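# Lift the dumbbell from its cradle and hold it

## Task

Raise the entire dumbbell to at least three finger-widths above where it rested in its cradle, then keep it held there with a firm, steady grip and no motion.

## Robot and tools

Robot: two arms, left_arm and right_arm, each with 7 revolute joints and a parallel-jaw gripper. Each wrist carries a camera: cam_left_wrist and cam_right_wrist, both 896x504 pixels.

Frame: every reported position uses one shared scene frame. Its origin sits on the table surface midway between the arms; +z is up, +x reaches out over the table, and left_arm is mounted on the +y side. The arm names do not refer to sides of any picture. Printed hand positions may be somewhat off from the true ones, more so when an arm is stretched far.

Gripper geometry: fingers point along the gripper's +z axis and the jaws move along its y axis. end_effector_position is the spot between the pads when closed. Closed fingertips extend about 19 mm past that point, open ones about 6 mm. Closing pushes the tips roughly 13 mm further from the arm, so keep that clearance over a surface.

Tool execute_actions, argument actions: a list holding zero or one item. An empty list changes nothing and just reports the state. An item with rows is a motion: rows is a list of 1 to 15 rows, steps is 1 to 15 (default 15), each step lasting 1/30 s; row k drives step k and the final row repeats to fill the remaining steps. An item with only steps (up to 300) is a wait that returns once that many steps have elapsed since the previous result. Optional pictures (true/false) chooses whether camera images come back; by default they do.

Row layout: one flat list of 18 numbers covering both arms, always all 18 even if one arm stays put. First left_arm: 7 joint targets, gripper position, gripper speed; then the same 9 for right_arm. Joint targets are absolute angles in radians, in column order waist, shoulder, upper arm roll, elbow, forearm roll, wrist pitch, wrist roll, matching the Joint positions line. Stated ranges: waist, upper arm roll, forearm roll and wrist roll -69.115 to 69.115; shoulder -2.250 to 2.250; elbow -2.580 to 2.580; wrist pitch -2.100 to 2.100. True ends may differ by up to 0.013 rad. A target beyond an end by over 0.013 rad, and further out than the current reading, gets the whole call refused (nothing is sent). Targets past the real end are clipped there, and a "joint sent to its limit" line may appear, possibly referring to an earlier action; its absence proves nothing.

Gripper numbers, both in [-1, 1], absolute: position +1 is fully open (85 mm), 0 roughly 41 mm, pads touch near -0.8, and -1 closes until blocked. speed sets jaw rate: about 20 mm/s at -1, 85 at 0, 150 at +1. A full close squeezes with about 190 to 235 N per pad, more on wide objects; no force setting exists. For a firm grip command -1 and keep sending it. For a lighter grip, open first, then close to just under the object's width. To release, command wider than the object. To leave a gripper unchanged, repeat its previous two numbers; a 0 is a real command. Fingers stay put until the position changes by 0.01 or more, but may re-close by themselves if the object yields, slips or grip force falls. position_measured_pct is about 50 - 50 x position (0 = fully open). Stopping below about 90 short of the target means something is held or blocking; about 90 or slightly above means the pads met, on nothing or on something very thin.

Motion limits: joints are speed- and acceleration-limited and move in a coordinated way, arriving together and stopping together on reversal. Each step the command is kept within 0.304 rad of the measured angle for the first four joints and 0.266 rad for the last three, and if the resulting hand displacement would exceed 70 mm the targets are pulled back. Big moves can be unfinished when the result arrives. The simulation keeps running while the operator composes a reply or waits; arms continue toward the last row until they have nearly stopped or any step is HELD.

Result lines: per-arm end_effector_position (m) and end_effector_quat_wxyz; Joint positions (rad) and Joint velocities (rad/s), one block per arm; HELD marks steps where a row, or part of it, was not applied; "joint command not followed" means a clearance check altered or blocked joint targets while the rest of the row still ran; MOTOR HOT warns from 60 °C, and at 75 °C an OVER-TEMPERATURE FAULT makes that arm brake weakly and sag; a torque fault (contact torque reaching the load limit: 49.6 N m for the first four joints, 31.2 for the last three, load included) halts that arm for 10 s and drops the rest of the call. Pictures list any camera whose calibration changed.

Tool zoom_image: camera (cam_left_wrist or cam_right_wrist) and region [x0, y0, x1, y1] in pixels of that camera's most recent image, origin top-left, at most 504 by 504; returns an enlarged view.

Tool finished_scene: scene, the integer number of the current scene. Replying without any tool call ends everything.

Avoid: knocking or placing anything off the table, arms colliding or shoving each other, dropping or letting the load slip, slamming or pressing hard, and holding loads long enough to overheat. Brief external tugs on a held part may occur, so grip securely and finish smoothly and promptly.

Each tool is called after "Request:" as a command line: name --argument value for each argument, lists and objects as JSON in quotes; but a table of rows of numbers goes row by row, as --pt "numbers of a row", without its own name.

## Session

Request:
execute_actions --actions '[]'

Scene clock: 0.00 s of 4800.00 s.
left_arm: end_effector_position=(+0.3418, +0.3256, +0.1680) position_measured_pct=0.0 end_effector_quat_wxyz=(+0.194, +0.151, +0.673, -0.697) | right_arm: end_effector_position=(+0.4246, -0.2929, +0.1998) position_measured_pct=0.0 end_effector_quat_wxyz=(-0.002, +0.014, +1.000, -0.001)
Joint positions: left_arm=[-1.342  1.196  0.341  1.722  0.592  1.642 -0.094] | right_arm=[-0.058  0.431  0.002  1.659  0.     1.055  1.518]
Joint velocities: left_arm=[ 0.     0.     0.001  0.    -0.    -0.001 -0.   ] | right_arm=[0.    0.001 0.    0.001 0.    0.    0.   ]
Motor temperatures (°C, as the motors report them): left_arm=[38 32 31 32 40 39 34] | right_arm=[32 33 30 33 35 41 41]

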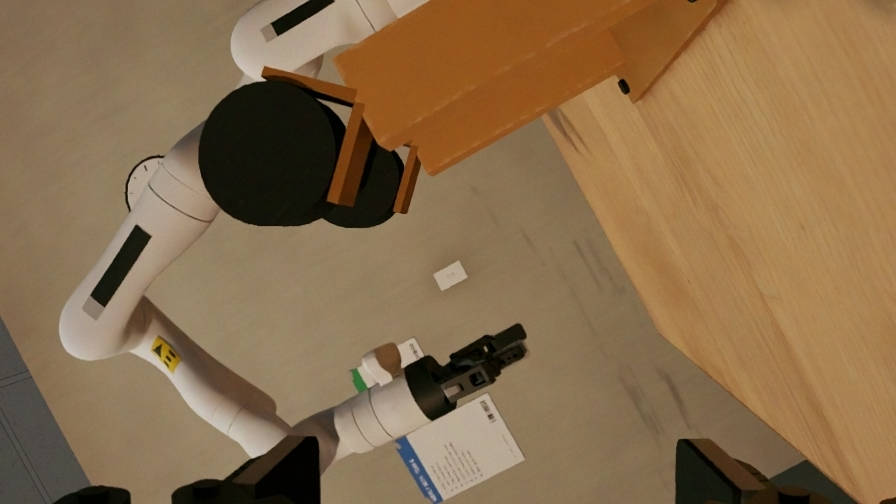

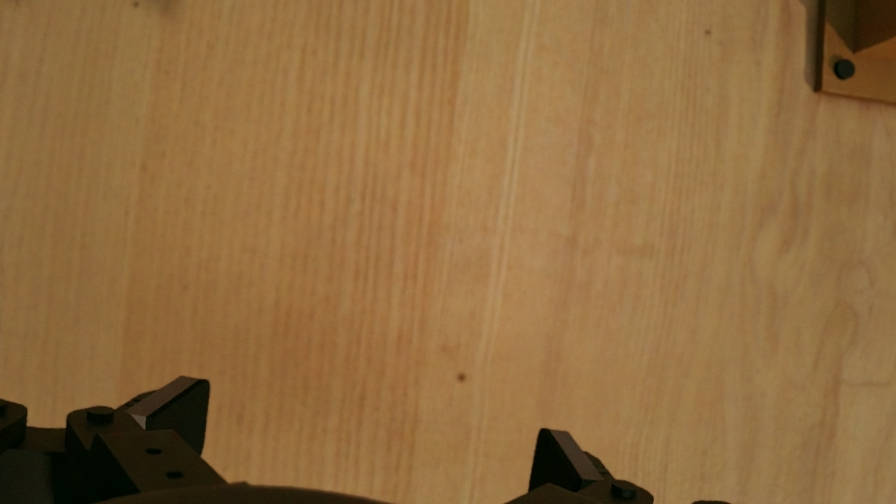

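Request:
execute_actions --actions '[{"rows":[[-1.342,1.196,0.341,1.722,0.592,1.642,-0.094,1,0,-0.3,0.25,0,1.4,0,1.49,1.518,1,0]]}]' --pictures false

Request:
execute_actions --actions '[{"rows":[[-1.342,1.196,0.341,1.722,0.592,1.642,-0.094,1,0,-0.95,0.25,0,1.4,0,1.49,1.518,1,0]]}]' --pictures false

Request:
execute_actions --actions '[{"steps":45}]'

Scene clock: 43.53 s of 4800.00 s.
left_arm: end_effector_position=(+0.3417, +0.3255, +0.1682) position_measured_pct=0.0 end_effector_quat_wxyz=(+0.194, +0.151, +0.673, -0.698) | right_arm: end_effector_position=(+0.3923, -0.1958, +0.3484) position_measured_pct=0.0 end_effector_quat_wxyz=(+0.004, -0.101, +0.995, +0.001)
Joint positions: left_arm=[-1.342  1.196  0.341  1.722  0.592  1.642 -0.094] | right_arm=[-0.286  0.26  -0.001  1.412 -0.001  1.462  1.518]
Joint velocities: left_arm=[-0.     0.001  0.002 -0.001  0.    -0.001 -0.002] | right_arm=[-0.234 -0.198 -0.023 -0.297 -0.011  0.706 -0.   ]
Motor temperatures (°C, as the motors report them): left_arm=[38 33 31 32 40 39 34] | right_arm=[32 34 30 33 35 41 41]
Steps of this call (steps 1 to 90: nothing new was sent; then 40.03 s passed at rest; steps 91 to 105: all 15 steps of this action). Readings (joint positions | what the end effector reports):
91: left_arm=[-1.342 1.196 0.341 1.722 0.592 1.642 -0.094] | right_arm=[-0.059 0.430 0.002 1.658 0.000 1.056 1.518] | left_arm position_measured_pct=0.0 | right_arm position_measured_pct=0.0
92: left_arm=[-1.342 1.196 0.341 1.722 0.592 1.642 -0.094] | right_arm=[-0.065 0.427 0.003 1.654 0.001 1.061 1.518] | left_arm position_measured_pct=0.0 | right_arm position_measured_pct=0.0
94: left_arm=[-1.342 1.196 0.341 1.722 0.592 1.642 -0.094] | right_arm=[-0.092 0.407 0.004 1.629 0.001 1.087 1.518] | left_arm position_measured_pct=0.0 | right_arm position_measured_pct=0.0
98: left_arm=[-1.342 1.196 0.341 1.722 0.592 1.642 -0.094] | right_arm=[-0.176 0.345 0.002 1.538 0.000 1.197 1.518] | left_arm position_measured_pct=0.0 | right_arm position_measured_pct=0.0
105: the state above

Scene clock: 44.03 s of 4800.00 s.
left_arm: end_effector_position=(+0.3417, +0.3255, +0.1682) position_measured_pct=0.0 end_effector_quat_wxyz=(+0.194, +0.151, +0.673, -0.698) | right_arm: end_effector_position=(+0.3192, -0.0379, +0.3557) position_measured_pct=0.0 end_effector_quat_wxyz=(+0.000, -0.305, +0.952, +0.000)
Joint positions: left_arm=[-1.342  1.196  0.341  1.722  0.592  1.642 -0.094] | right_arm=[-0.704  0.251  0.     1.4    0.     1.489  1.518]
Joint velocities: left_arm=[ 0.     0.001  0.    -0.001 -0.001 -0.     0.001] | right_arm=[-0.985 -0.002 -0.002 -0.002 -0.     0.001  0.   ]
Motor temperatures (°C, as the motors report them): left_arm=[38 33 31 32 40 39 34] | right_arm=[32 34 30 33 35 41 41]
Steps of this call (steps 1 to 15: all 15 steps of this action). Readings (joint positions | what the end effector reports):
1: left_arm=[-1.342 1.196 0.341 1.722 0.592 1.642 -0.094] | right_arm=[-0.294 0.255 -0.001 1.405 -0.001 1.480 1.518] | left_arm position_measured_pct=0.0 | right_arm position_measured_pct=0.0
2: left_arm=[-1.342 1.196 0.341 1.722 0.592 1.642 -0.094] | right_arm=[-0.307 0.254 0.000 1.402 0.000 1.487 1.518] | left_arm position_measured_pct=0.0 | right_arm position_measured_pct=0.0
4: left_arm=[-1.342 1.196 0.341 1.722 0.592 1.642 -0.094] | right_arm=[-0.348 0.253 0.002 1.402 0.001 1.488 1.518] | left_arm position_measured_pct=0.0 | right_arm position_measured_pct=0.0
8: left_arm=[-1.342 1.196 0.341 1.722 0.592 1.642 -0.094] | right_arm=[-0.475 0.252 0.000 1.401 0.000 1.488 1.518] | left_arm position_measured_pct=0.0 | right_arm position_measured_pct=0.0
15: the state above

Scene clock: 45.53 s of 4800.00 s.
left_arm: end_effector_position=(+0.3417, +0.3255, +0.1682) position_measured_pct=0.0 end_effector_quat_wxyz=(+0.194, +0.151, +0.673, -0.698) | right_arm: end_effector_position=(+0.2500, +0.0380, +0.3563) position_measured_pct=0.0 end_effector_quat_wxyz=(+0.001, -0.420, +0.908, +0.000)
Joint positions: left_arm=[-1.342  1.196  0.341  1.722  0.592  1.642 -0.094] | right_arm=[-0.95   0.25   0.     1.4    0.     1.49   1.518]
Joint velocities: left_arm=[-0.    -0.     0.001 -0.     0.     0.001  0.001] | right_arm=[ 0.    -0.001  0.    -0.001 -0.     0.001  0.   ]
Motor temperatures (°C, as the motors report them): left_arm=[38 33 31 32 40 39 34] | right_arm=[32 34 30 33 35 41 41]
Steps of this call (steps 1 to 30: the robot went on to your last target; steps 31 to 45: nothing new was sent). Readings (joint positions | what the end effector reports):
1: left_arm=[-1.342 1.196 0.341 1.722 0.592 1.642 -0.094] | right_arm=[-0.737 0.251 0.000 1.400 0.000 1.489 1.518] | left_arm position_measured_pct=0.0 | right_arm position_measured_pct=0.0
2: left_arm=[-1.342 1.196 0.341 1.722 0.592 1.642 -0.094] | right_arm=[-0.770 0.251 0.000 1.400 0.000 1.489 1.518] | left_arm position_measured_pct=0.0 | right_arm position_measured_pct=0.0
4: left_arm=[-1.342 1.196 0.341 1.722 0.592 1.642 -0.094] | right_arm=[-0.835 0.251 0.000 1.400 0.000 1.489 1.518] | left_arm position_measured_pct=0.0 | right_arm position_measured_pct=0.0
8: left_arm=[-1.342 1.196 0.341 1.722 0.592 1.642 -0.094] | right_arm=[-0.926 0.251 -0.002 1.400 -0.001 1.490 1.518] | left_arm position_measured_pct=0.0 | right_arm position_measured_pct=0.0
45: the state above
All arms were judged still, so your last target was given up. Only a new action makes them travel on or press farther. Fingers that are still opening or closing keep moving.
camera_calibration (this result's frames):
cam_left_wrist: T_world_to_cam=[[0.450193, -0.096193, -0.887735, 0.0360749], [0.892928, 0.0459316, 0.447849, -0.334069], [-0.00230491, -0.994302, 0.106572, 0.450805], [0, 0, 0, 1]] pos_world=[0.283098, 0.467051, 0.133595]
cam_right_wrist: T_world_to_cam=[[-0.850367, 0.523771, 0.0504052, 0.154405], [0.525218, 0.850713, 0.0208108, -0.119477], [-0.0319802, 0.0441705, -0.998512, 0.519362], [0, 0, 0, 1]] pos_world=[0.210662, -0.00217298, 0.513293]

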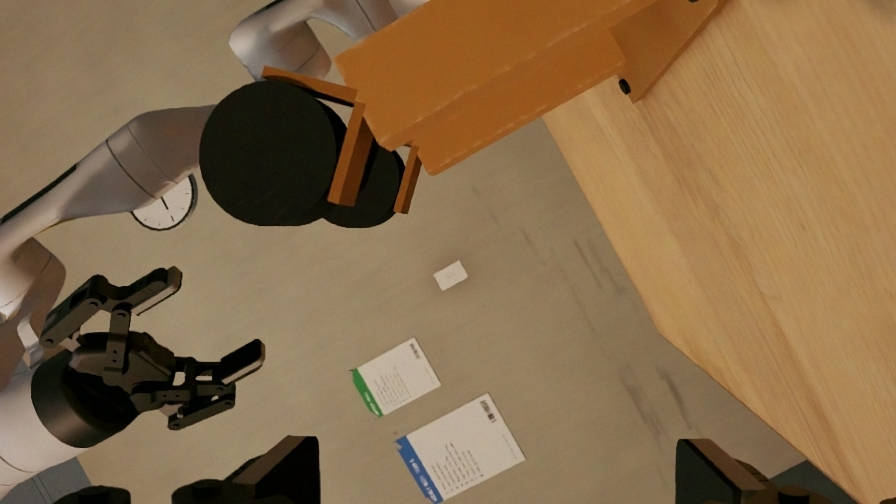

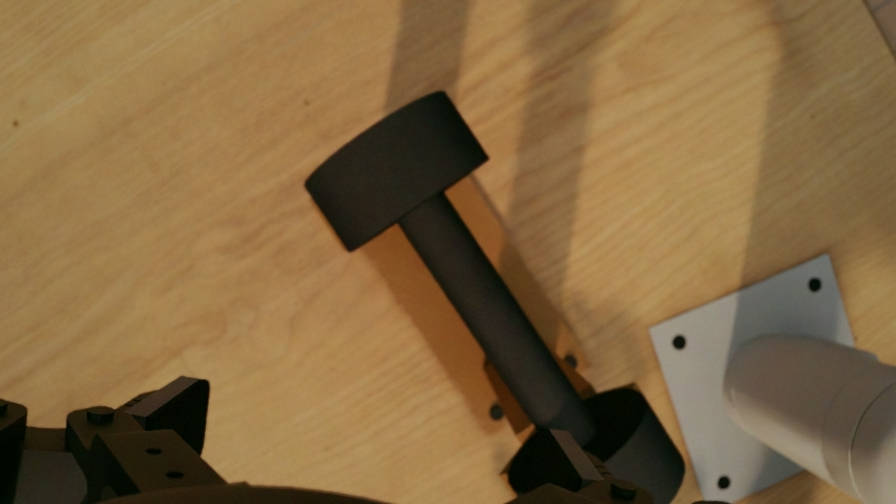

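Request:
execute_actions --actions '[{"rows":[[-1.342,1.196,0.341,1.722,0.592,1.642,-0.094,1,0,-1.08,0.2,0,1.548,0,1.392,2.11,1,0]]}]' --pictures false

Request:
execute_actions --actions '[{"steps":30}]'

Scene clock: 89.07 s of 4800.00 s.
left_arm: end_effector_position=(+0.3417, +0.3255, +0.1682) position_measured_pct=0.0 end_effector_quat_wxyz=(+0.194, +0.151, +0.673, -0.698) | right_arm: end_effector_position=(+0.1981, +0.0490, +0.3318) position_measured_pct=0.0 end_effector_quat_wxyz=(-0.001, +0.675, -0.737, -0.000)
Joint positions: left_arm=[-1.342  1.196  0.341  1.722  0.592  1.642 -0.094] | right_arm=[-1.071  0.204 -0.     1.539 -0.     1.398  2.014]
Joint velocities: left_arm=[ 0.    -0.001  0.001  0.001  0.001  0.     0.001] | right_arm=[-0.107 -0.041  0.002  0.114  0.001 -0.074  1.214]
Motor temperatures (°C, as the motors report them): left_arm=[38 34 31 32 40 40 34] | right_arm=[32 34 30 33 35 41 41]
Steps of this call (steps 1 to 90: nothing new was sent; then 40.03 s passed at rest; steps 91 to 105: all 15 steps of this action). Readings (joint positions | what the end effector reports):
91: left_arm=[-1.342 1.196 0.341 1.722 0.592 1.642 -0.094] | right_arm=[-0.951 0.250 0.000 1.401 0.000 1.490 1.519] | left_arm position_measured_pct=0.0 | right_arm position_measured_pct=0.0
92: left_arm=[-1.342 1.196 0.341 1.722 0.592 1.642 -0.094] | right_arm=[-0.957 0.247 0.001 1.406 0.001 1.486 1.527] | left_arm position_measured_pct=0.0 | right_arm position_measured_pct=0.0
94: left_arm=[-1.342 1.196 0.341 1.722 0.592 1.642 -0.094] | right_arm=[-0.982 0.237 0.002 1.432 0.001 1.469 1.572] | left_arm position_measured_pct=0.0 | right_arm position_measured_pct=0.0
98: left_arm=[-1.342 1.196 0.341 1.722 0.592 1.642 -0.094] | right_arm=[-1.035 0.218 -0.001 1.496 -0.001 1.426 1.730] | left_arm position_measured_pct=0.0 | right_arm position_measured_pct=0.0
105: the state above

Scene clock: 90.07 s of 4800.00 s.
left_arm: end_effector_position=(+0.3417, +0.3255, +0.1682) position_measured_pct=0.0 end_effector_quat_wxyz=(+0.194, +0.151, +0.673, -0.698) | right_arm: end_effector_position=(+0.1944, +0.0496, +0.3305) position_measured_pct=0.0 end_effector_quat_wxyz=(-0.001, +0.713, -0.701, -0.000)
Joint positions: left_arm=[-1.342  1.196  0.341  1.722  0.592  1.642 -0.094] | right_arm=[-1.08   0.2    0.     1.548  0.     1.392  2.11 ]
Joint velocities: left_arm=[ 0.     0.     0.002  0.001 -0.001  0.     0.   ] | right_arm=[-0.    -0.     0.001  0.    -0.001  0.    -0.   ]
Motor temperatures (°C, as the motors report them): left_arm=[38 34 31 32 40 40 34] | right_arm=[32 34 30 33 35 41 41]
Steps of this call (steps 1 to 30: the robot went on to your last target). Readings (joint positions | what the end effector reports):
1: left_arm=[-1.342 1.196 0.341 1.722 0.592 1.642 -0.094] | right_arm=[-1.074 0.202 -0.000 1.543 -0.000 1.395 2.052] | left_arm position_measured_pct=0.0 | right_arm position_measured_pct=0.0
2: left_arm=[-1.342 1.196 0.341 1.722 0.592 1.642 -0.094] | right_arm=[-1.076 0.202 -0.000 1.545 -0.000 1.394 2.081] | left_arm position_measured_pct=0.0 | right_arm position_measured_pct=0.0
4: left_arm=[-1.342 1.196 0.341 1.722 0.592 1.642 -0.094] | right_arm=[-1.078 0.201 -0.000 1.547 -0.000 1.392 2.108] | left_arm position_measured_pct=0.0 | right_arm position_measured_pct=0.0
8: left_arm=[-1.342 1.196 0.341 1.722 0.592 1.642 -0.094] | right_arm=[-1.079 0.200 -0.000 1.548 -0.000 1.392 2.110] | left_arm position_measured_pct=0.0 | right_arm position_measured_pct=0.0
30: the state above
All arms were judged still, so your last target was given up. Only a new action makes them travel on or press farther. Fingers that are still opening or closing keep moving.
camera_calibration (this result's frames):
cam_left_wrist: T_world_to_cam=[[0.450193, -0.0961932, -0.887735, 0.0360749], [0.892928, 0.0459316, 0.44785, -0.334069], [-0.00230501, -0.994302, 0.106572, 0.450805], [0, 0, 0, 1]] pos_world=[0.283098, 0.467051, 0.133595]
cam_right_wrist: T_world_to_cam=[[-0.984387, -0.168902, 0.0495492, 0.163023], [-0.168074, 0.985562, 0.0204535, 0.0285955], [-0.0522885, 0.0118062, -0.998562, 0.49683], [0, 0, 0, 1]] pos_world=[0.191262, -0.00651332, 0.487453]

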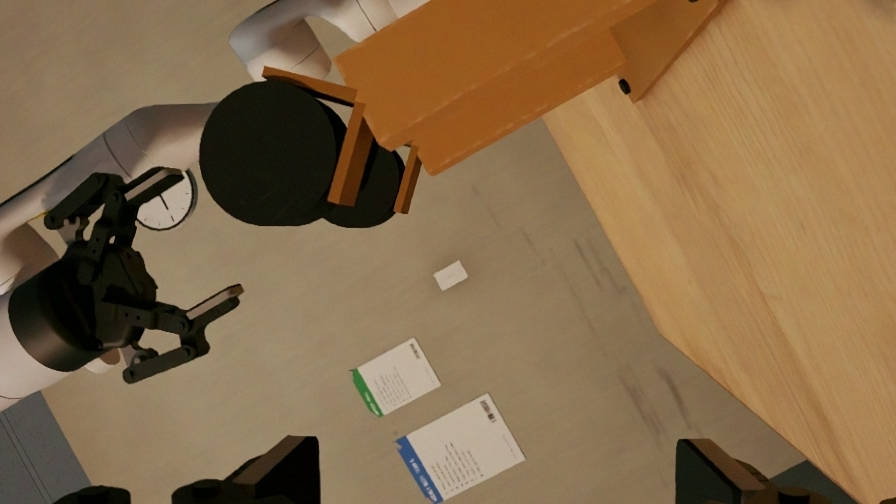

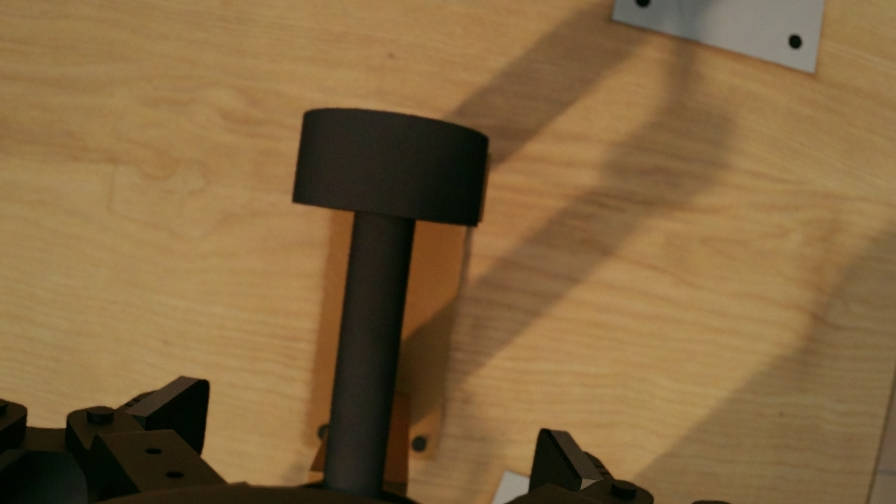

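Request:
execute_actions --actions '[{"rows":[[-1.342,1.196,0.341,1.722,0.592,1.642,-0.094,1,0,-1.06,0.25,0,1.7,0,1.19,2.13,1,0]]}]' --pictures false

Request:
execute_actions --actions '[{"rows":[[-1.342,1.196,0.341,1.722,0.592,1.642,-0.094,1,0,-1.06,0.285,0,1.788,0,1.067,2.13,1,0]]}]' --pictures false

Request:
execute_actions --actions '[{"steps":15}]'

Scene clock: 105.93 s of 4800.00 s.
left_arm: end_effector_position=(+0.3417, +0.3255, +0.1682) position_measured_pct=0.0 end_effector_quat_wxyz=(+0.194, +0.151, +0.673, -0.698) | right_arm: end_effector_position=(+0.2024, +0.0480, +0.2651) position_measured_pct=0.0 end_effector_quat_wxyz=(-0.001, +0.713, -0.701, -0.000)
Joint positions: left_arm=[-1.342  1.196  0.341  1.722  0.592  1.642 -0.094] | right_arm=[-1.06  0.25  0.    1.7  -0.    1.19  2.13]
Joint velocities: left_arm=[ 0.     0.    -0.001 -0.001 -0.001  0.002  0.   ] | right_arm=[ 0.003  0.004 -0.     0.005  0.    -0.002  0.   ]
Motor temperatures (°C, as the motors report them): left_arm=[38 34 31 32 40 40 34] | right_arm=[32 34 30 33 35 41 41]
Steps of this call (steps 1 to 90: nothing new was sent; then 12.37 s passed at rest; steps 91 to 105: all 15 steps of this action). Readings (joint positions | what the end effector reports):
91: left_arm=[-1.342 1.196 0.341 1.722 0.592 1.642 -0.094] | right_arm=[-1.080 0.200 -0.000 1.549 -0.000 1.391 2.110] | left_arm position_measured_pct=0.0 | right_arm position_measured_pct=0.0
92: left_arm=[-1.342 1.196 0.341 1.722 0.592 1.642 -0.094] | right_arm=[-1.079 0.202 -0.000 1.553 -0.000 1.385 2.111] | left_arm position_measured_pct=0.0 | right_arm position_measured_pct=0.0
94: left_arm=[-1.342 1.196 0.341 1.722 0.592 1.642 -0.094] | right_arm=[-1.075 0.211 -0.000 1.579 -0.000 1.352 2.114] | left_arm position_measured_pct=0.0 | right_arm position_measured_pct=0.0
98: left_arm=[-1.342 1.196 0.341 1.722 0.592 1.642 -0.094] | right_arm=[-1.064 0.241 0.000 1.671 0.000 1.229 2.126] | left_arm position_measured_pct=0.0 | right_arm position_measured_pct=0.0
105: the state above

Scene clock: 106.43 s of 4800.00 s.
left_arm: end_effector_position=(+0.3417, +0.3255, +0.1682) position_measured_pct=0.0 end_effector_quat_wxyz=(+0.194, +0.151, +0.673, -0.698) | right_arm: end_effector_position=(+0.2013, +0.0459, +0.2261) position_measured_pct=0.0 end_effector_quat_wxyz=(-0.001, +0.713, -0.701, -0.000)
Joint positions: left_arm=[-1.342  1.196  0.341  1.722  0.592  1.642 -0.094] | right_arm=[-1.06   0.285  0.     1.788  0.     1.067  2.13 ]
Joint velocities: left_arm=[-0.     0.    -0.    -0.001 -0.001  0.001 -0.   ] | right_arm=[0.    0.002 0.002 0.001 0.    0.    0.   ]
Motor temperatures (°C, as the motors report them): left_arm=[38 34 31 32 40 40 34] | right_arm=[32 34 30 33 35 41 41]
Steps of this call (steps 1 to 15: all 15 steps of this action). Readings (joint positions | what the end effector reports):
1: left_arm=[-1.342 1.196 0.341 1.722 0.592 1.642 -0.094] | right_arm=[-1.060 0.250 0.000 1.700 0.000 1.189 2.130] | left_arm position_measured_pct=0.0 | right_arm position_measured_pct=0.0
2: left_arm=[-1.342 1.196 0.341 1.722 0.592 1.642 -0.094] | right_arm=[-1.060 0.252 0.000 1.705 0.000 1.183 2.130] | left_arm position_measured_pct=0.0 | right_arm position_measured_pct=0.0
4: left_arm=[-1.342 1.196 0.341 1.722 0.592 1.642 -0.094] | right_arm=[-1.060 0.263 0.000 1.731 0.000 1.147 2.130] | left_arm position_measured_pct=0.0 | right_arm position_measured_pct=0.0
8: left_arm=[-1.342 1.196 0.341 1.722 0.592 1.642 -0.094] | right_arm=[-1.060 0.283 -0.000 1.785 -0.000 1.071 2.130] | left_arm position_measured_pct=0.0 | right_arm position_measured_pct=0.0
15: the state above

Scene clock: 106.93 s of 4800.00 s.
left_arm: end_effector_position=(+0.3417, +0.3255, +0.1682) position_measured_pct=0.0 end_effector_quat_wxyz=(+0.194, +0.151, +0.673, -0.698) | right_arm: end_effector_position=(+0.2013, +0.0458, +0.2260) position_measured_pct=0.0 end_effector_quat_wxyz=(-0.001, +0.713, -0.701, -0.000)
Joint positions: left_arm=[-1.342  1.196  0.341  1.722  0.592  1.642 -0.094] | right_arm=[-1.06   0.285  0.     1.788  0.     1.067  2.13 ]
Joint velocities: left_arm=[ 0.    -0.     0.001  0.001 -0.    -0.     0.001] | right_arm=[ 0.     0.001  0.001  0.     0.    -0.     0.   ]
Motor temperatures (°C, as the motors report them): left_arm=[38 34 31 32 40 40 34] | right_arm=[32 34 30 33 35 41 41]
Steps of this call (steps 1 to 15: the robot went on to your last target). Readings (joint positions | what the end effector reports):
1: left_arm=[-1.342 1.196 0.341 1.722 0.592 1.642 -0.094] | right_arm=[-1.060 0.285 0.000 1.788 0.000 1.067 2.130] | left_arm position_measured_pct=0.0 | right_arm position_measured_pct=0.0
2: left_arm=[-1.342 1.196 0.341 1.722 0.592 1.642 -0.094] | right_arm=[-1.060 0.285 0.000 1.788 0.000 1.067 2.130] | left_arm position_measured_pct=0.0 | right_arm position_measured_pct=0.0
4: left_arm=[-1.342 1.196 0.341 1.722 0.592 1.642 -0.094] | right_arm=[-1.060 0.285 0.000 1.788 0.000 1.067 2.130] | left_arm position_measured_pct=0.0 | right_arm position_measured_pct=0.0
8: left_arm=[-1.342 1.196 0.341 1.722 0.592 1.642 -0.094] | right_arm=[-1.060 0.285 0.000 1.788 0.000 1.067 2.130] | left_arm position_measured_pct=0.0 | right_arm position_measured_pct=0.0
15: the state above
All arms were judged still, so your last target was given up. Only a new action makes them travel on or press farther. Fingers that are still opening or closing keep moving.
camera_calibration (this result's frames):
cam_left_wrist: T_world_to_cam=[[0.450193, -0.0961931, -0.887735, 0.0360748], [0.892928, 0.0459317, 0.44785, -0.334069], [-0.00230485, -0.994302, 0.106572, 0.450805], [0, 0, 0, 1]] pos_world=[0.283098, 0.467051, 0.133595]
cam_right_wrist: T_world_to_cam=[[-0.984388, -0.168903, 0.0495225, 0.174419], [-0.168076, 0.985562, 0.0204355, 0.0355746], [-0.0522592, 0.0117929, -0.998564, 0.392893], [0, 0, 0, 1]] pos_world=[0.198208, -0.0102344, 0.382964]

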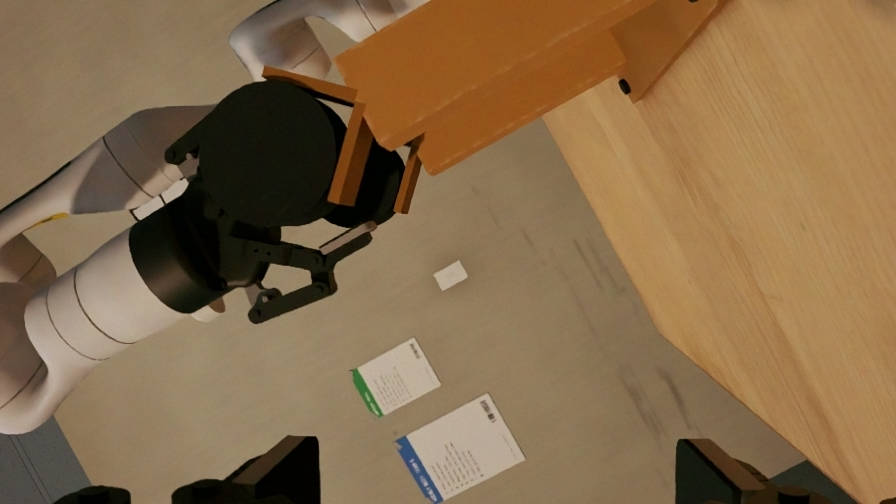

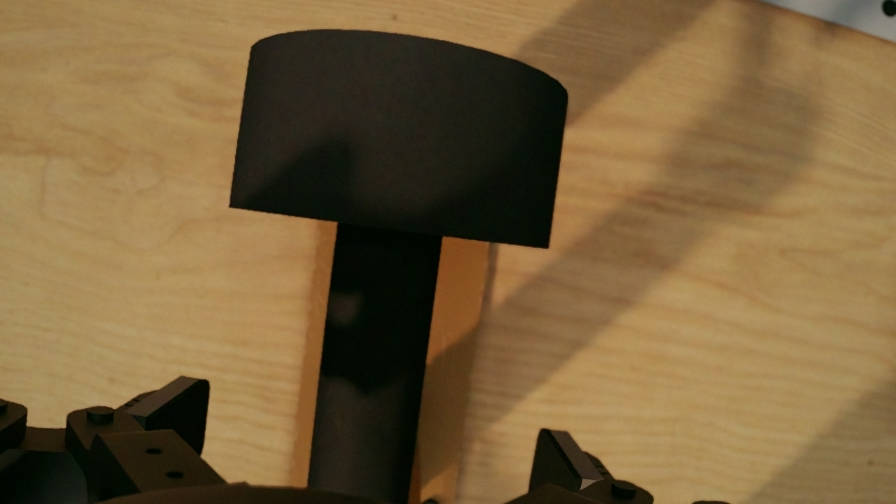

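Request:
execute_actions --actions '[{"rows":[[-1.342,1.196,0.341,1.722,0.592,1.642,-0.094,1,0,-1.06,0.285,0,1.788,0,1.067,2.16,-1,0]]}]' --pictures false

Request:
execute_actions --actions '[{"steps":15}]'

Scene clock: 115.73 s of 4800.00 s.
left_arm: end_effector_position=(+0.3417, +0.3255, +0.1682) position_measured_pct=0.0 end_effector_quat_wxyz=(+0.194, +0.151, +0.673, -0.698) | right_arm: end_effector_position=(+0.2013, +0.0458, +0.2260) position_measured_pct=36.5 end_effector_quat_wxyz=(-0.001, +0.724, -0.690, -0.000)
Joint positions: left_arm=[-1.342  1.196  0.341  1.722  0.592  1.642 -0.094] | right_arm=[-1.06   0.285  0.     1.788  0.     1.067  2.16 ]
Joint velocities: left_arm=[ 0.    -0.001 -0.002 -0.     0.    -0.001 -0.002] | right_arm=[-0.001  0.001  0.    -0.001  0.     0.001 -0.   ]
Motor temperatures (°C, as the motors report them): left_arm=[38 34 31 32 40 40 34] | right_arm=[32 34 30 33 35 41 41]
Steps of this call (steps 1 to 90: nothing new was sent; then 5.30 s passed at rest; steps 91 to 105: all 15 steps of this action). Readings (joint positions | what the end effector reports):
91: left_arm=[-1.342 1.196 0.341 1.722 0.592 1.642 -0.094] | right_arm=[-1.060 0.285 0.000 1.788 -0.000 1.067 2.131] | left_arm position_measured_pct=0.0 | right_arm position_measured_pct=0.0
92: left_arm=[-1.342 1.196 0.341 1.722 0.592 1.642 -0.094] | right_arm=[-1.060 0.285 0.000 1.788 -0.000 1.067 2.139] | left_arm position_measured_pct=0.0 | right_arm position_measured_pct=0.4
94: left_arm=[-1.342 1.196 0.341 1.722 0.592 1.642 -0.094] | right_arm=[-1.060 0.285 -0.000 1.788 0.000 1.067 2.158] | left_arm position_measured_pct=0.0 | right_arm position_measured_pct=4.4
98: left_arm=[-1.342 1.196 0.341 1.722 0.592 1.642 -0.094] | right_arm=[-1.060 0.285 0.000 1.788 0.000 1.067 2.160] | left_arm position_measured_pct=0.0 | right_arm position_measured_pct=15.9
105: the state above

Scene clock: 116.23 s of 4800.00 s.
left_arm: end_effector_position=(+0.3417, +0.3255, +0.1682) position_measured_pct=0.0 end_effector_quat_wxyz=(+0.194, +0.151, +0.673, -0.698) | right_arm: end_effector_position=(+0.2025, +0.0459, +0.2265) position_measured_pct=69.8 end_effector_quat_wxyz=(-0.002, +0.723, -0.691, +0.000)
Joint positions: left_arm=[-1.342  1.196  0.341  1.722  0.592  1.642 -0.094] | right_arm=[-1.059  0.284  0.001  1.787  0.001  1.066  2.16 ]
Joint velocities: left_arm=[ 0.     0.002  0.001 -0.     0.    -0.     0.001] | right_arm=[ 0.001 -0.001 -0.     0.001 -0.001 -0.     0.   ]
Motor temperatures (°C, as the motors report them): left_arm=[38 34 31 32 40 40 34] | right_arm=[32 34 30 33 35 41 41]
Steps of this call (steps 1 to 15: the robot went on to your last target). Readings (joint positions | what the end effector reports):
1: left_arm=[-1.342 1.196 0.341 1.722 0.592 1.642 -0.094] | right_arm=[-1.060 0.285 0.000 1.788 0.000 1.067 2.160] | left_arm position_measured_pct=0.0 | right_arm position_measured_pct=39.7
2: left_arm=[-1.342 1.196 0.341 1.722 0.592 1.642 -0.094] | right_arm=[-1.060 0.285 0.000 1.788 0.000 1.067 2.160] | left_arm position_measured_pct=0.0 | right_arm position_measured_pct=42.5
4: left_arm=[-1.342 1.196 0.341 1.722 0.592 1.642 -0.094] | right_arm=[-1.060 0.285 0.000 1.788 0.000 1.067 2.160] | left_arm position_measured_pct=0.0 | right_arm position_measured_pct=48.4
8: left_arm=[-1.342 1.196 0.341 1.722 0.592 1.642 -0.094] | right_arm=[-1.060 0.285 0.000 1.788 0.000 1.067 2.160] | left_arm position_measured_pct=0.0 | right_arm position_measured_pct=60.7
15: the state above
All arms were judged still, so your last target was given up. Only a new action makes them travel on or press farther. Fingers that are still opening or closing keep moving.
camera_calibration (this result's frames):
cam_left_wrist: T_world_to_cam=[[0.450193, -0.096193, -0.887735, 0.0360748], [0.892928, 0.0459316, 0.44785, -0.334069], [-0.00230491, -0.994302, 0.106571, 0.450805], [0, 0, 0, 1]] pos_world=[0.283098, 0.467051, 0.133595]
cam_right_wrist: T_world_to_cam=[[-0.979263, -0.197047, 0.047086, 0.176393], [-0.196236, 0.980325, 0.021315, 0.0414622], [-0.0503597, 0.011633, -0.998663, 0.393152], [0, 0, 0, 1]] pos_world=[0.20067, -0.0104622, 0.383437]

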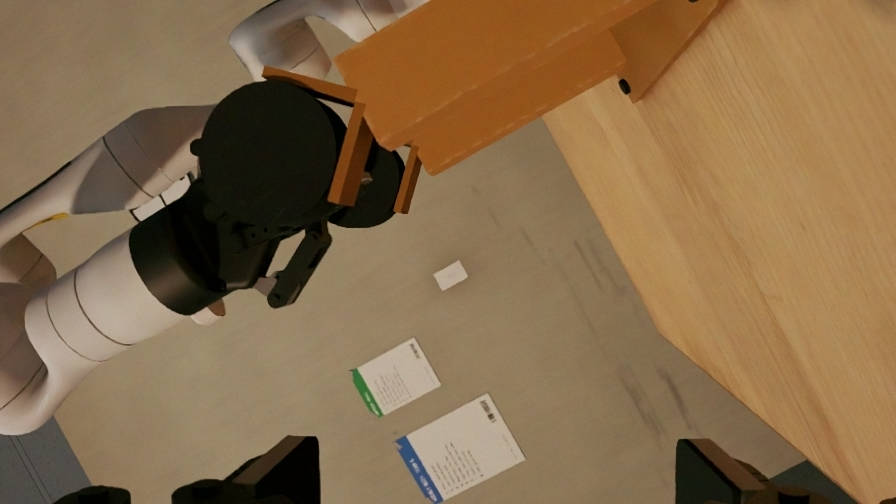

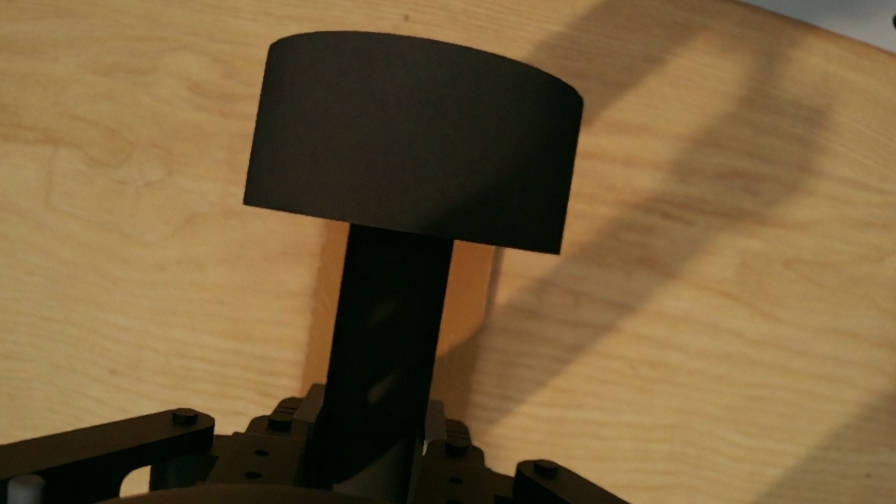

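Request:
execute_actions --actions '[{"rows":[[-1.342,1.196,0.341,1.722,0.592,1.642,-0.094,1,0,-1.06,0.28,0,1.777,0,1.083,2.16,-1,0],[-1.342,1.196,0.341,1.722,0.592,1.642,-0.094,1,0,-1.06,0.28,0,1.777,0,1.083,2.16,-1,0],[-1.342,1.196,0.341,1.722,0.592,1.642,-0.094,1,0,-1.06,0.275,0,1.766,0,1.099,2.16,-1,0],[-1.342,1.196,0.341,1.722,0.592,1.642,-0.094,1,0,-1.06,0.275,0,1.766,0,1.099,2.16,-1,0],[-1.342,1.196,0.341,1.722,0.592,1.642,-0.094,1,0,-1.06,0.27,0,1.755,0,1.115,2.16,-1,0],[-1.342,1.196,0.341,1.722,0.592,1.642,-0.094,1,0,-1.06,0.27,0,1.755,0,1.115,2.16,-1,0],[-1.342,1.196,0.341,1.722,0.592,1.642,-0.094,1,0,-1.06,0.266,0,1.745,0,1.129,2.16,-1,0]]}]'

Scene clock: 130.70 s of 4800.00 s.
left_arm: end_effector_position=(+0.3417, +0.3255, +0.1682) position_measured_pct=0.0 end_effector_quat_wxyz=(+0.194, +0.151, +0.673, -0.698) | right_arm: end_effector_position=(+0.2019, +0.0468, +0.2454) position_measured_pct=69.8 end_effector_quat_wxyz=(-0.001, +0.724, -0.690, -0.000)
Joint positions: left_arm=[-1.342  1.196  0.341  1.722  0.592  1.642 -0.094] | right_arm=[-1.06   0.266 -0.     1.745  0.     1.129  2.16 ]
Joint velocities: left_arm=[ 0.     0.002 -0.     0.    -0.    -0.001  0.001] | right_arm=[-0.001 -0.001  0.    -0.001  0.001  0.002 -0.   ]
Motor temperatures (°C, as the motors report them): left_arm=[38 34 31 32 40 40 34] | right_arm=[32 34 30 33 35 41 41]
Steps of this call (steps 1 to 90: nothing new was sent; then 10.97 s passed at rest; steps 91 to 105: all 15 steps of this action). Readings (joint positions | what the end effector reports):
91: left_arm=[-1.342 1.196 0.341 1.722 0.592 1.642 -0.094] | right_arm=[-1.059 0.284 0.001 1.786 0.001 1.067 2.160] | left_arm position_measured_pct=0.0 | right_arm position_measured_pct=69.8
92: left_arm=[-1.342 1.196 0.341 1.722 0.592 1.642 -0.094] | right_arm=[-1.059 0.283 0.001 1.783 0.001 1.073 2.160] | left_arm position_measured_pct=0.0 | right_arm position_measured_pct=69.8
94: left_arm=[-1.342 1.196 0.341 1.722 0.592 1.642 -0.094] | right_arm=[-1.060 0.279 0.000 1.774 0.000 1.090 2.160] | left_arm position_measured_pct=0.0 | right_arm position_measured_pct=69.8
98: left_arm=[-1.342 1.196 0.341 1.722 0.592 1.642 -0.094] | right_arm=[-1.060 0.269 -0.000 1.751 -0.000 1.121 2.160] | left_arm position_measured_pct=0.0 | right_arm position_measured_pct=69.8
105: the state above
camera_calibration (this result's frames):
cam_left_wrist: T_world_to_cam=[[0.450193, -0.0961931, -0.887735, 0.0360748], [0.892928, 0.0459317, 0.44785, -0.334069], [-0.00230487, -0.994302, 0.106572, 0.450805], [0, 0, 0, 1]] pos_world=[0.283098, 0.467051, 0.133595]
cam_right_wrist: T_world_to_cam=[[-0.978877, -0.198334, 0.0496317, 0.174439], [-0.197552, 0.980083, 0.0202383, 0.0405787], [-0.0526572, 0.0100059, -0.998563, 0.412501], [0, 0, 0, 1]] pos_world=[0.200492, -0.00930083, 0.402429]

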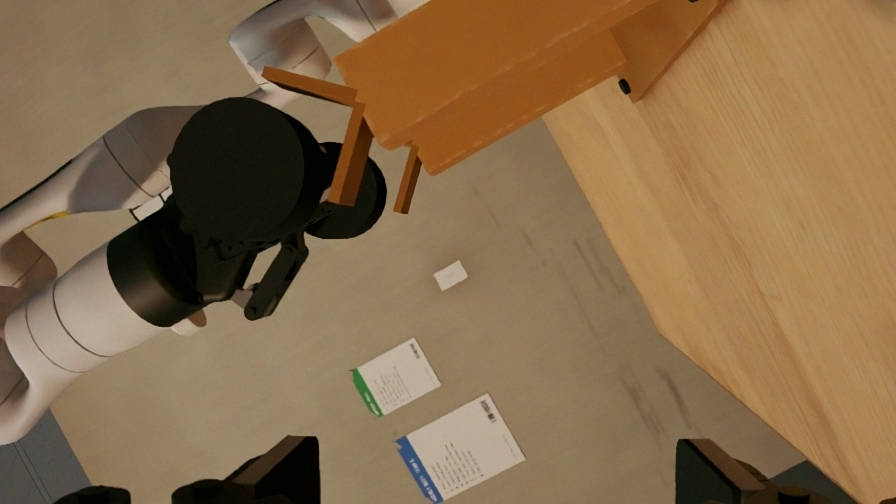

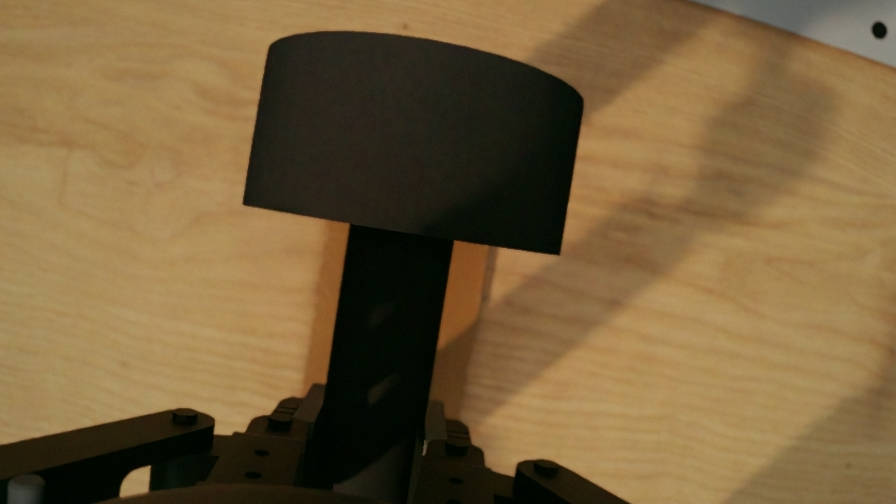

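Stays rigid in the grip. Lift further.

Request:
execute_actions --actions '[{"rows":[[-1.342,1.196,0.341,1.722,0.592,1.642,-0.094,1,0,-1.06,0.255,0,1.715,0,1.171,2.16,-1,0],[-1.342,1.196,0.341,1.722,0.592,1.642,-0.094,1,0,-1.06,0.255,0,1.715,0,1.171,2.16,-1,0],[-1.342,1.196,0.341,1.722,0.592,1.642,-0.094,1,0,-1.06,0.24,0,1.675,0,1.226,2.16,-1,0],[-1.342,1.196,0.341,1.722,0.592,1.642,-0.094,1,0,-1.06,0.24,0,1.675,0,1.226,2.16,-1,0],[-1.342,1.196,0.341,1.722,0.592,1.642,-0.094,1,0,-1.06,0.225,0,1.63,0,1.286,2.16,-1,0],[-1.342,1.196,0.341,1.722,0.592,1.642,-0.094,1,0,-1.06,0.225,0,1.63,0,1.286,2.16,-1,0],[-1.342,1.196,0.341,1.722,0.592,1.642,-0.094,1,0,-1.06,0.212,0,1.588,0,1.341,2.16,-1,0]]}]' --pictures false

Request:
execute_actions --actions '[{"steps":60}]'

Scene clock: 144.23 s of 4800.00 s.
left_arm: end_effector_position=(+0.3417, +0.3255, +0.1682) position_measured_pct=0.0 end_effector_quat_wxyz=(+0.194, +0.151, +0.673, -0.698) | right_arm: end_effector_position=(+0.2015, +0.0462, +0.3132) position_measured_pct=69.8 end_effector_quat_wxyz=(-0.000, +0.724, -0.690, +0.000)
Joint positions: left_arm=[-1.342  1.196  0.341  1.722  0.592  1.642 -0.094] | right_arm=[-1.06   0.212  0.     1.588  0.     1.341  2.16 ]
Joint velocities: left_arm=[ 0.     0.002 -0.001  0.001 -0.001  0.002  0.001] | right_arm=[-0.001 -0.001 -0.    -0.007 -0.     0.003 -0.   ]
Motor temperatures (°C, as the motors report them): left_arm=[38 34 31 32 40 40 34] | right_arm=[32 35 30 33 35 41 41]
Steps of this call (steps 1 to 15: the robot went on to your last target; steps 16 to 90: nothing new was sent; then 10.03 s passed at rest; steps 91 to 105: all 15 steps of this action). Readings (joint positions | what the end effector reports):
91: left_arm=[-1.342 1.196 0.341 1.722 0.592 1.642 -0.094] | right_arm=[-1.060 0.266 -0.000 1.744 -0.000 1.130 2.160] | left_arm position_measured_pct=0.0 | right_arm position_measured_pct=69.8
92: left_arm=[-1.342 1.196 0.341 1.722 0.592 1.642 -0.094] | right_arm=[-1.060 0.264 -0.000 1.740 -0.000 1.136 2.160] | left_arm position_measured_pct=0.0 | right_arm position_measured_pct=69.8
94: left_arm=[-1.342 1.196 0.341 1.722 0.592 1.642 -0.094] | right_arm=[-1.060 0.255 -0.000 1.715 0.000 1.171 2.160] | left_arm position_measured_pct=0.0 | right_arm position_measured_pct=69.8
98: left_arm=[-1.342 1.196 0.341 1.722 0.592 1.642 -0.094] | right_arm=[-1.060 0.228 -0.000 1.639 -0.000 1.274 2.160] | left_arm position_measured_pct=0.0 | right_arm position_measured_pct=69.8
105: the state above

Scene clock: 146.23 s of 4800.00 s.
left_arm: end_effector_position=(+0.3417, +0.3255, +0.1682) position_measured_pct=0.0 end_effector_quat_wxyz=(+0.194, +0.151, +0.673, -0.698) | right_arm: end_effector_position=(+0.2016, +0.0463, +0.3134) position_measured_pct=69.8 end_effector_quat_wxyz=(-0.000, +0.724, -0.690, -0.000)
Joint positions: left_arm=[-1.342  1.196  0.341  1.722  0.592  1.642 -0.094] | right_arm=[-1.06   0.212  0.     1.588  0.     1.341  2.16 ]
Joint velocities: left_arm=[-0.    -0.001 -0.001  0.001  0.     0.001  0.   ] | right_arm=[-0.    -0.     0.     0.001 -0.001 -0.     0.   ]
Motor temperatures (°C, as the motors report them): left_arm=[38 34 31 32 40 40 34] | right_arm=[32 35 30 33 35 41 41]
Steps of this call (steps 1 to 15: the robot went on to your last target; steps 16 to 60: nothing new was sent). Readings (joint positions | what the end effector reports):
1: left_arm=[-1.342 1.196 0.341 1.722 0.592 1.642 -0.094] | right_arm=[-1.060 0.212 0.000 1.588 0.000 1.341 2.160] | left_arm position_measured_pct=0.0 | right_arm position_measured_pct=69.8
2: left_arm=[-1.342 1.196 0.341 1.722 0.592 1.642 -0.094] | right_arm=[-1.060 0.212 0.000 1.588 -0.000 1.341 2.160] | left_arm position_measured_pct=0.0 | right_arm position_measured_pct=69.8
4: left_arm=[-1.342 1.196 0.341 1.722 0.592 1.642 -0.094] | right_arm=[-1.060 0.212 -0.000 1.588 -0.000 1.341 2.160] | left_arm position_measured_pct=0.0 | right_arm position_measured_pct=69.8
8: left_arm=[-1.342 1.196 0.341 1.722 0.592 1.642 -0.094] | right_arm=[-1.060 0.212 0.000 1.588 -0.000 1.341 2.160] | left_arm position_measured_pct=0.0 | right_arm position_measured_pct=69.8
60: the state above
All arms were judged still, so your last target was given up. Only a new action makes them travel on or press farther. Fingers that are still opening or closing keep moving.
camera_calibration (this result's frames):
cam_left_wrist: T_world_to_cam=[[0.450193, -0.0961933, -0.887735, 0.036075], [0.892928, 0.0459316, 0.44785, -0.334069], [-0.00230506, -0.994302, 0.106572, 0.450805], [0, 0, 0, 1]] pos_world=[0.283098, 0.467051, 0.133595]
cam_right_wrist: T_world_to_cam=[[-0.978855, -0.19831, 0.0501565, 0.170477], [-0.197553, 0.980095, 0.0196717, 0.0398268], [-0.0530592, 0.00934717, -0.998548, 0.480495], [0, 0, 0, 1]] pos_world=[0.200234, -0.00971823, 0.470463]

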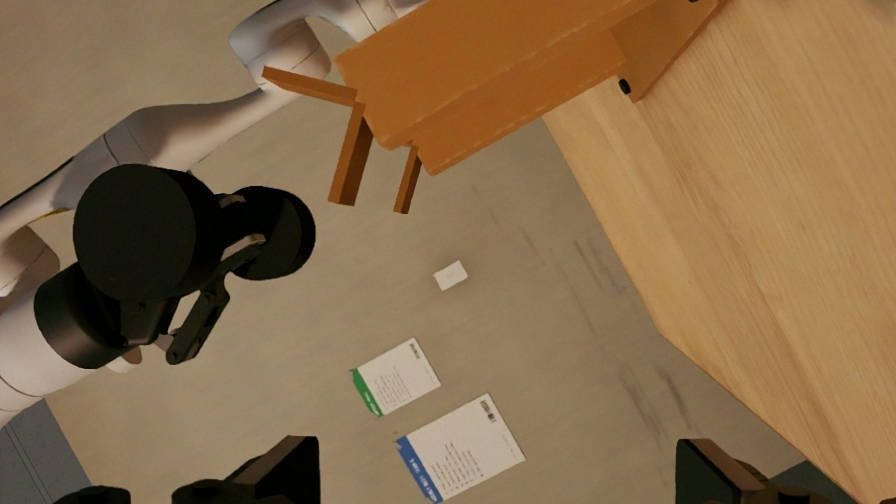

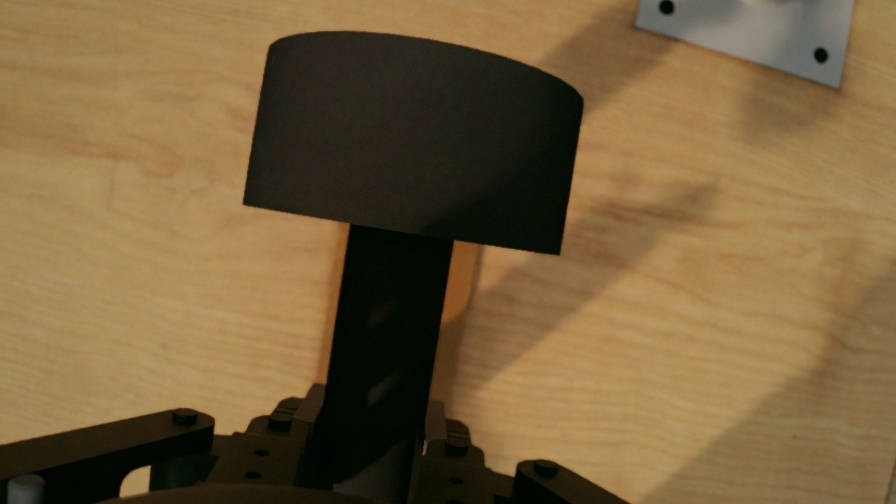

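Request:
finished_scene --scene 1

The scene is finished: the task was done.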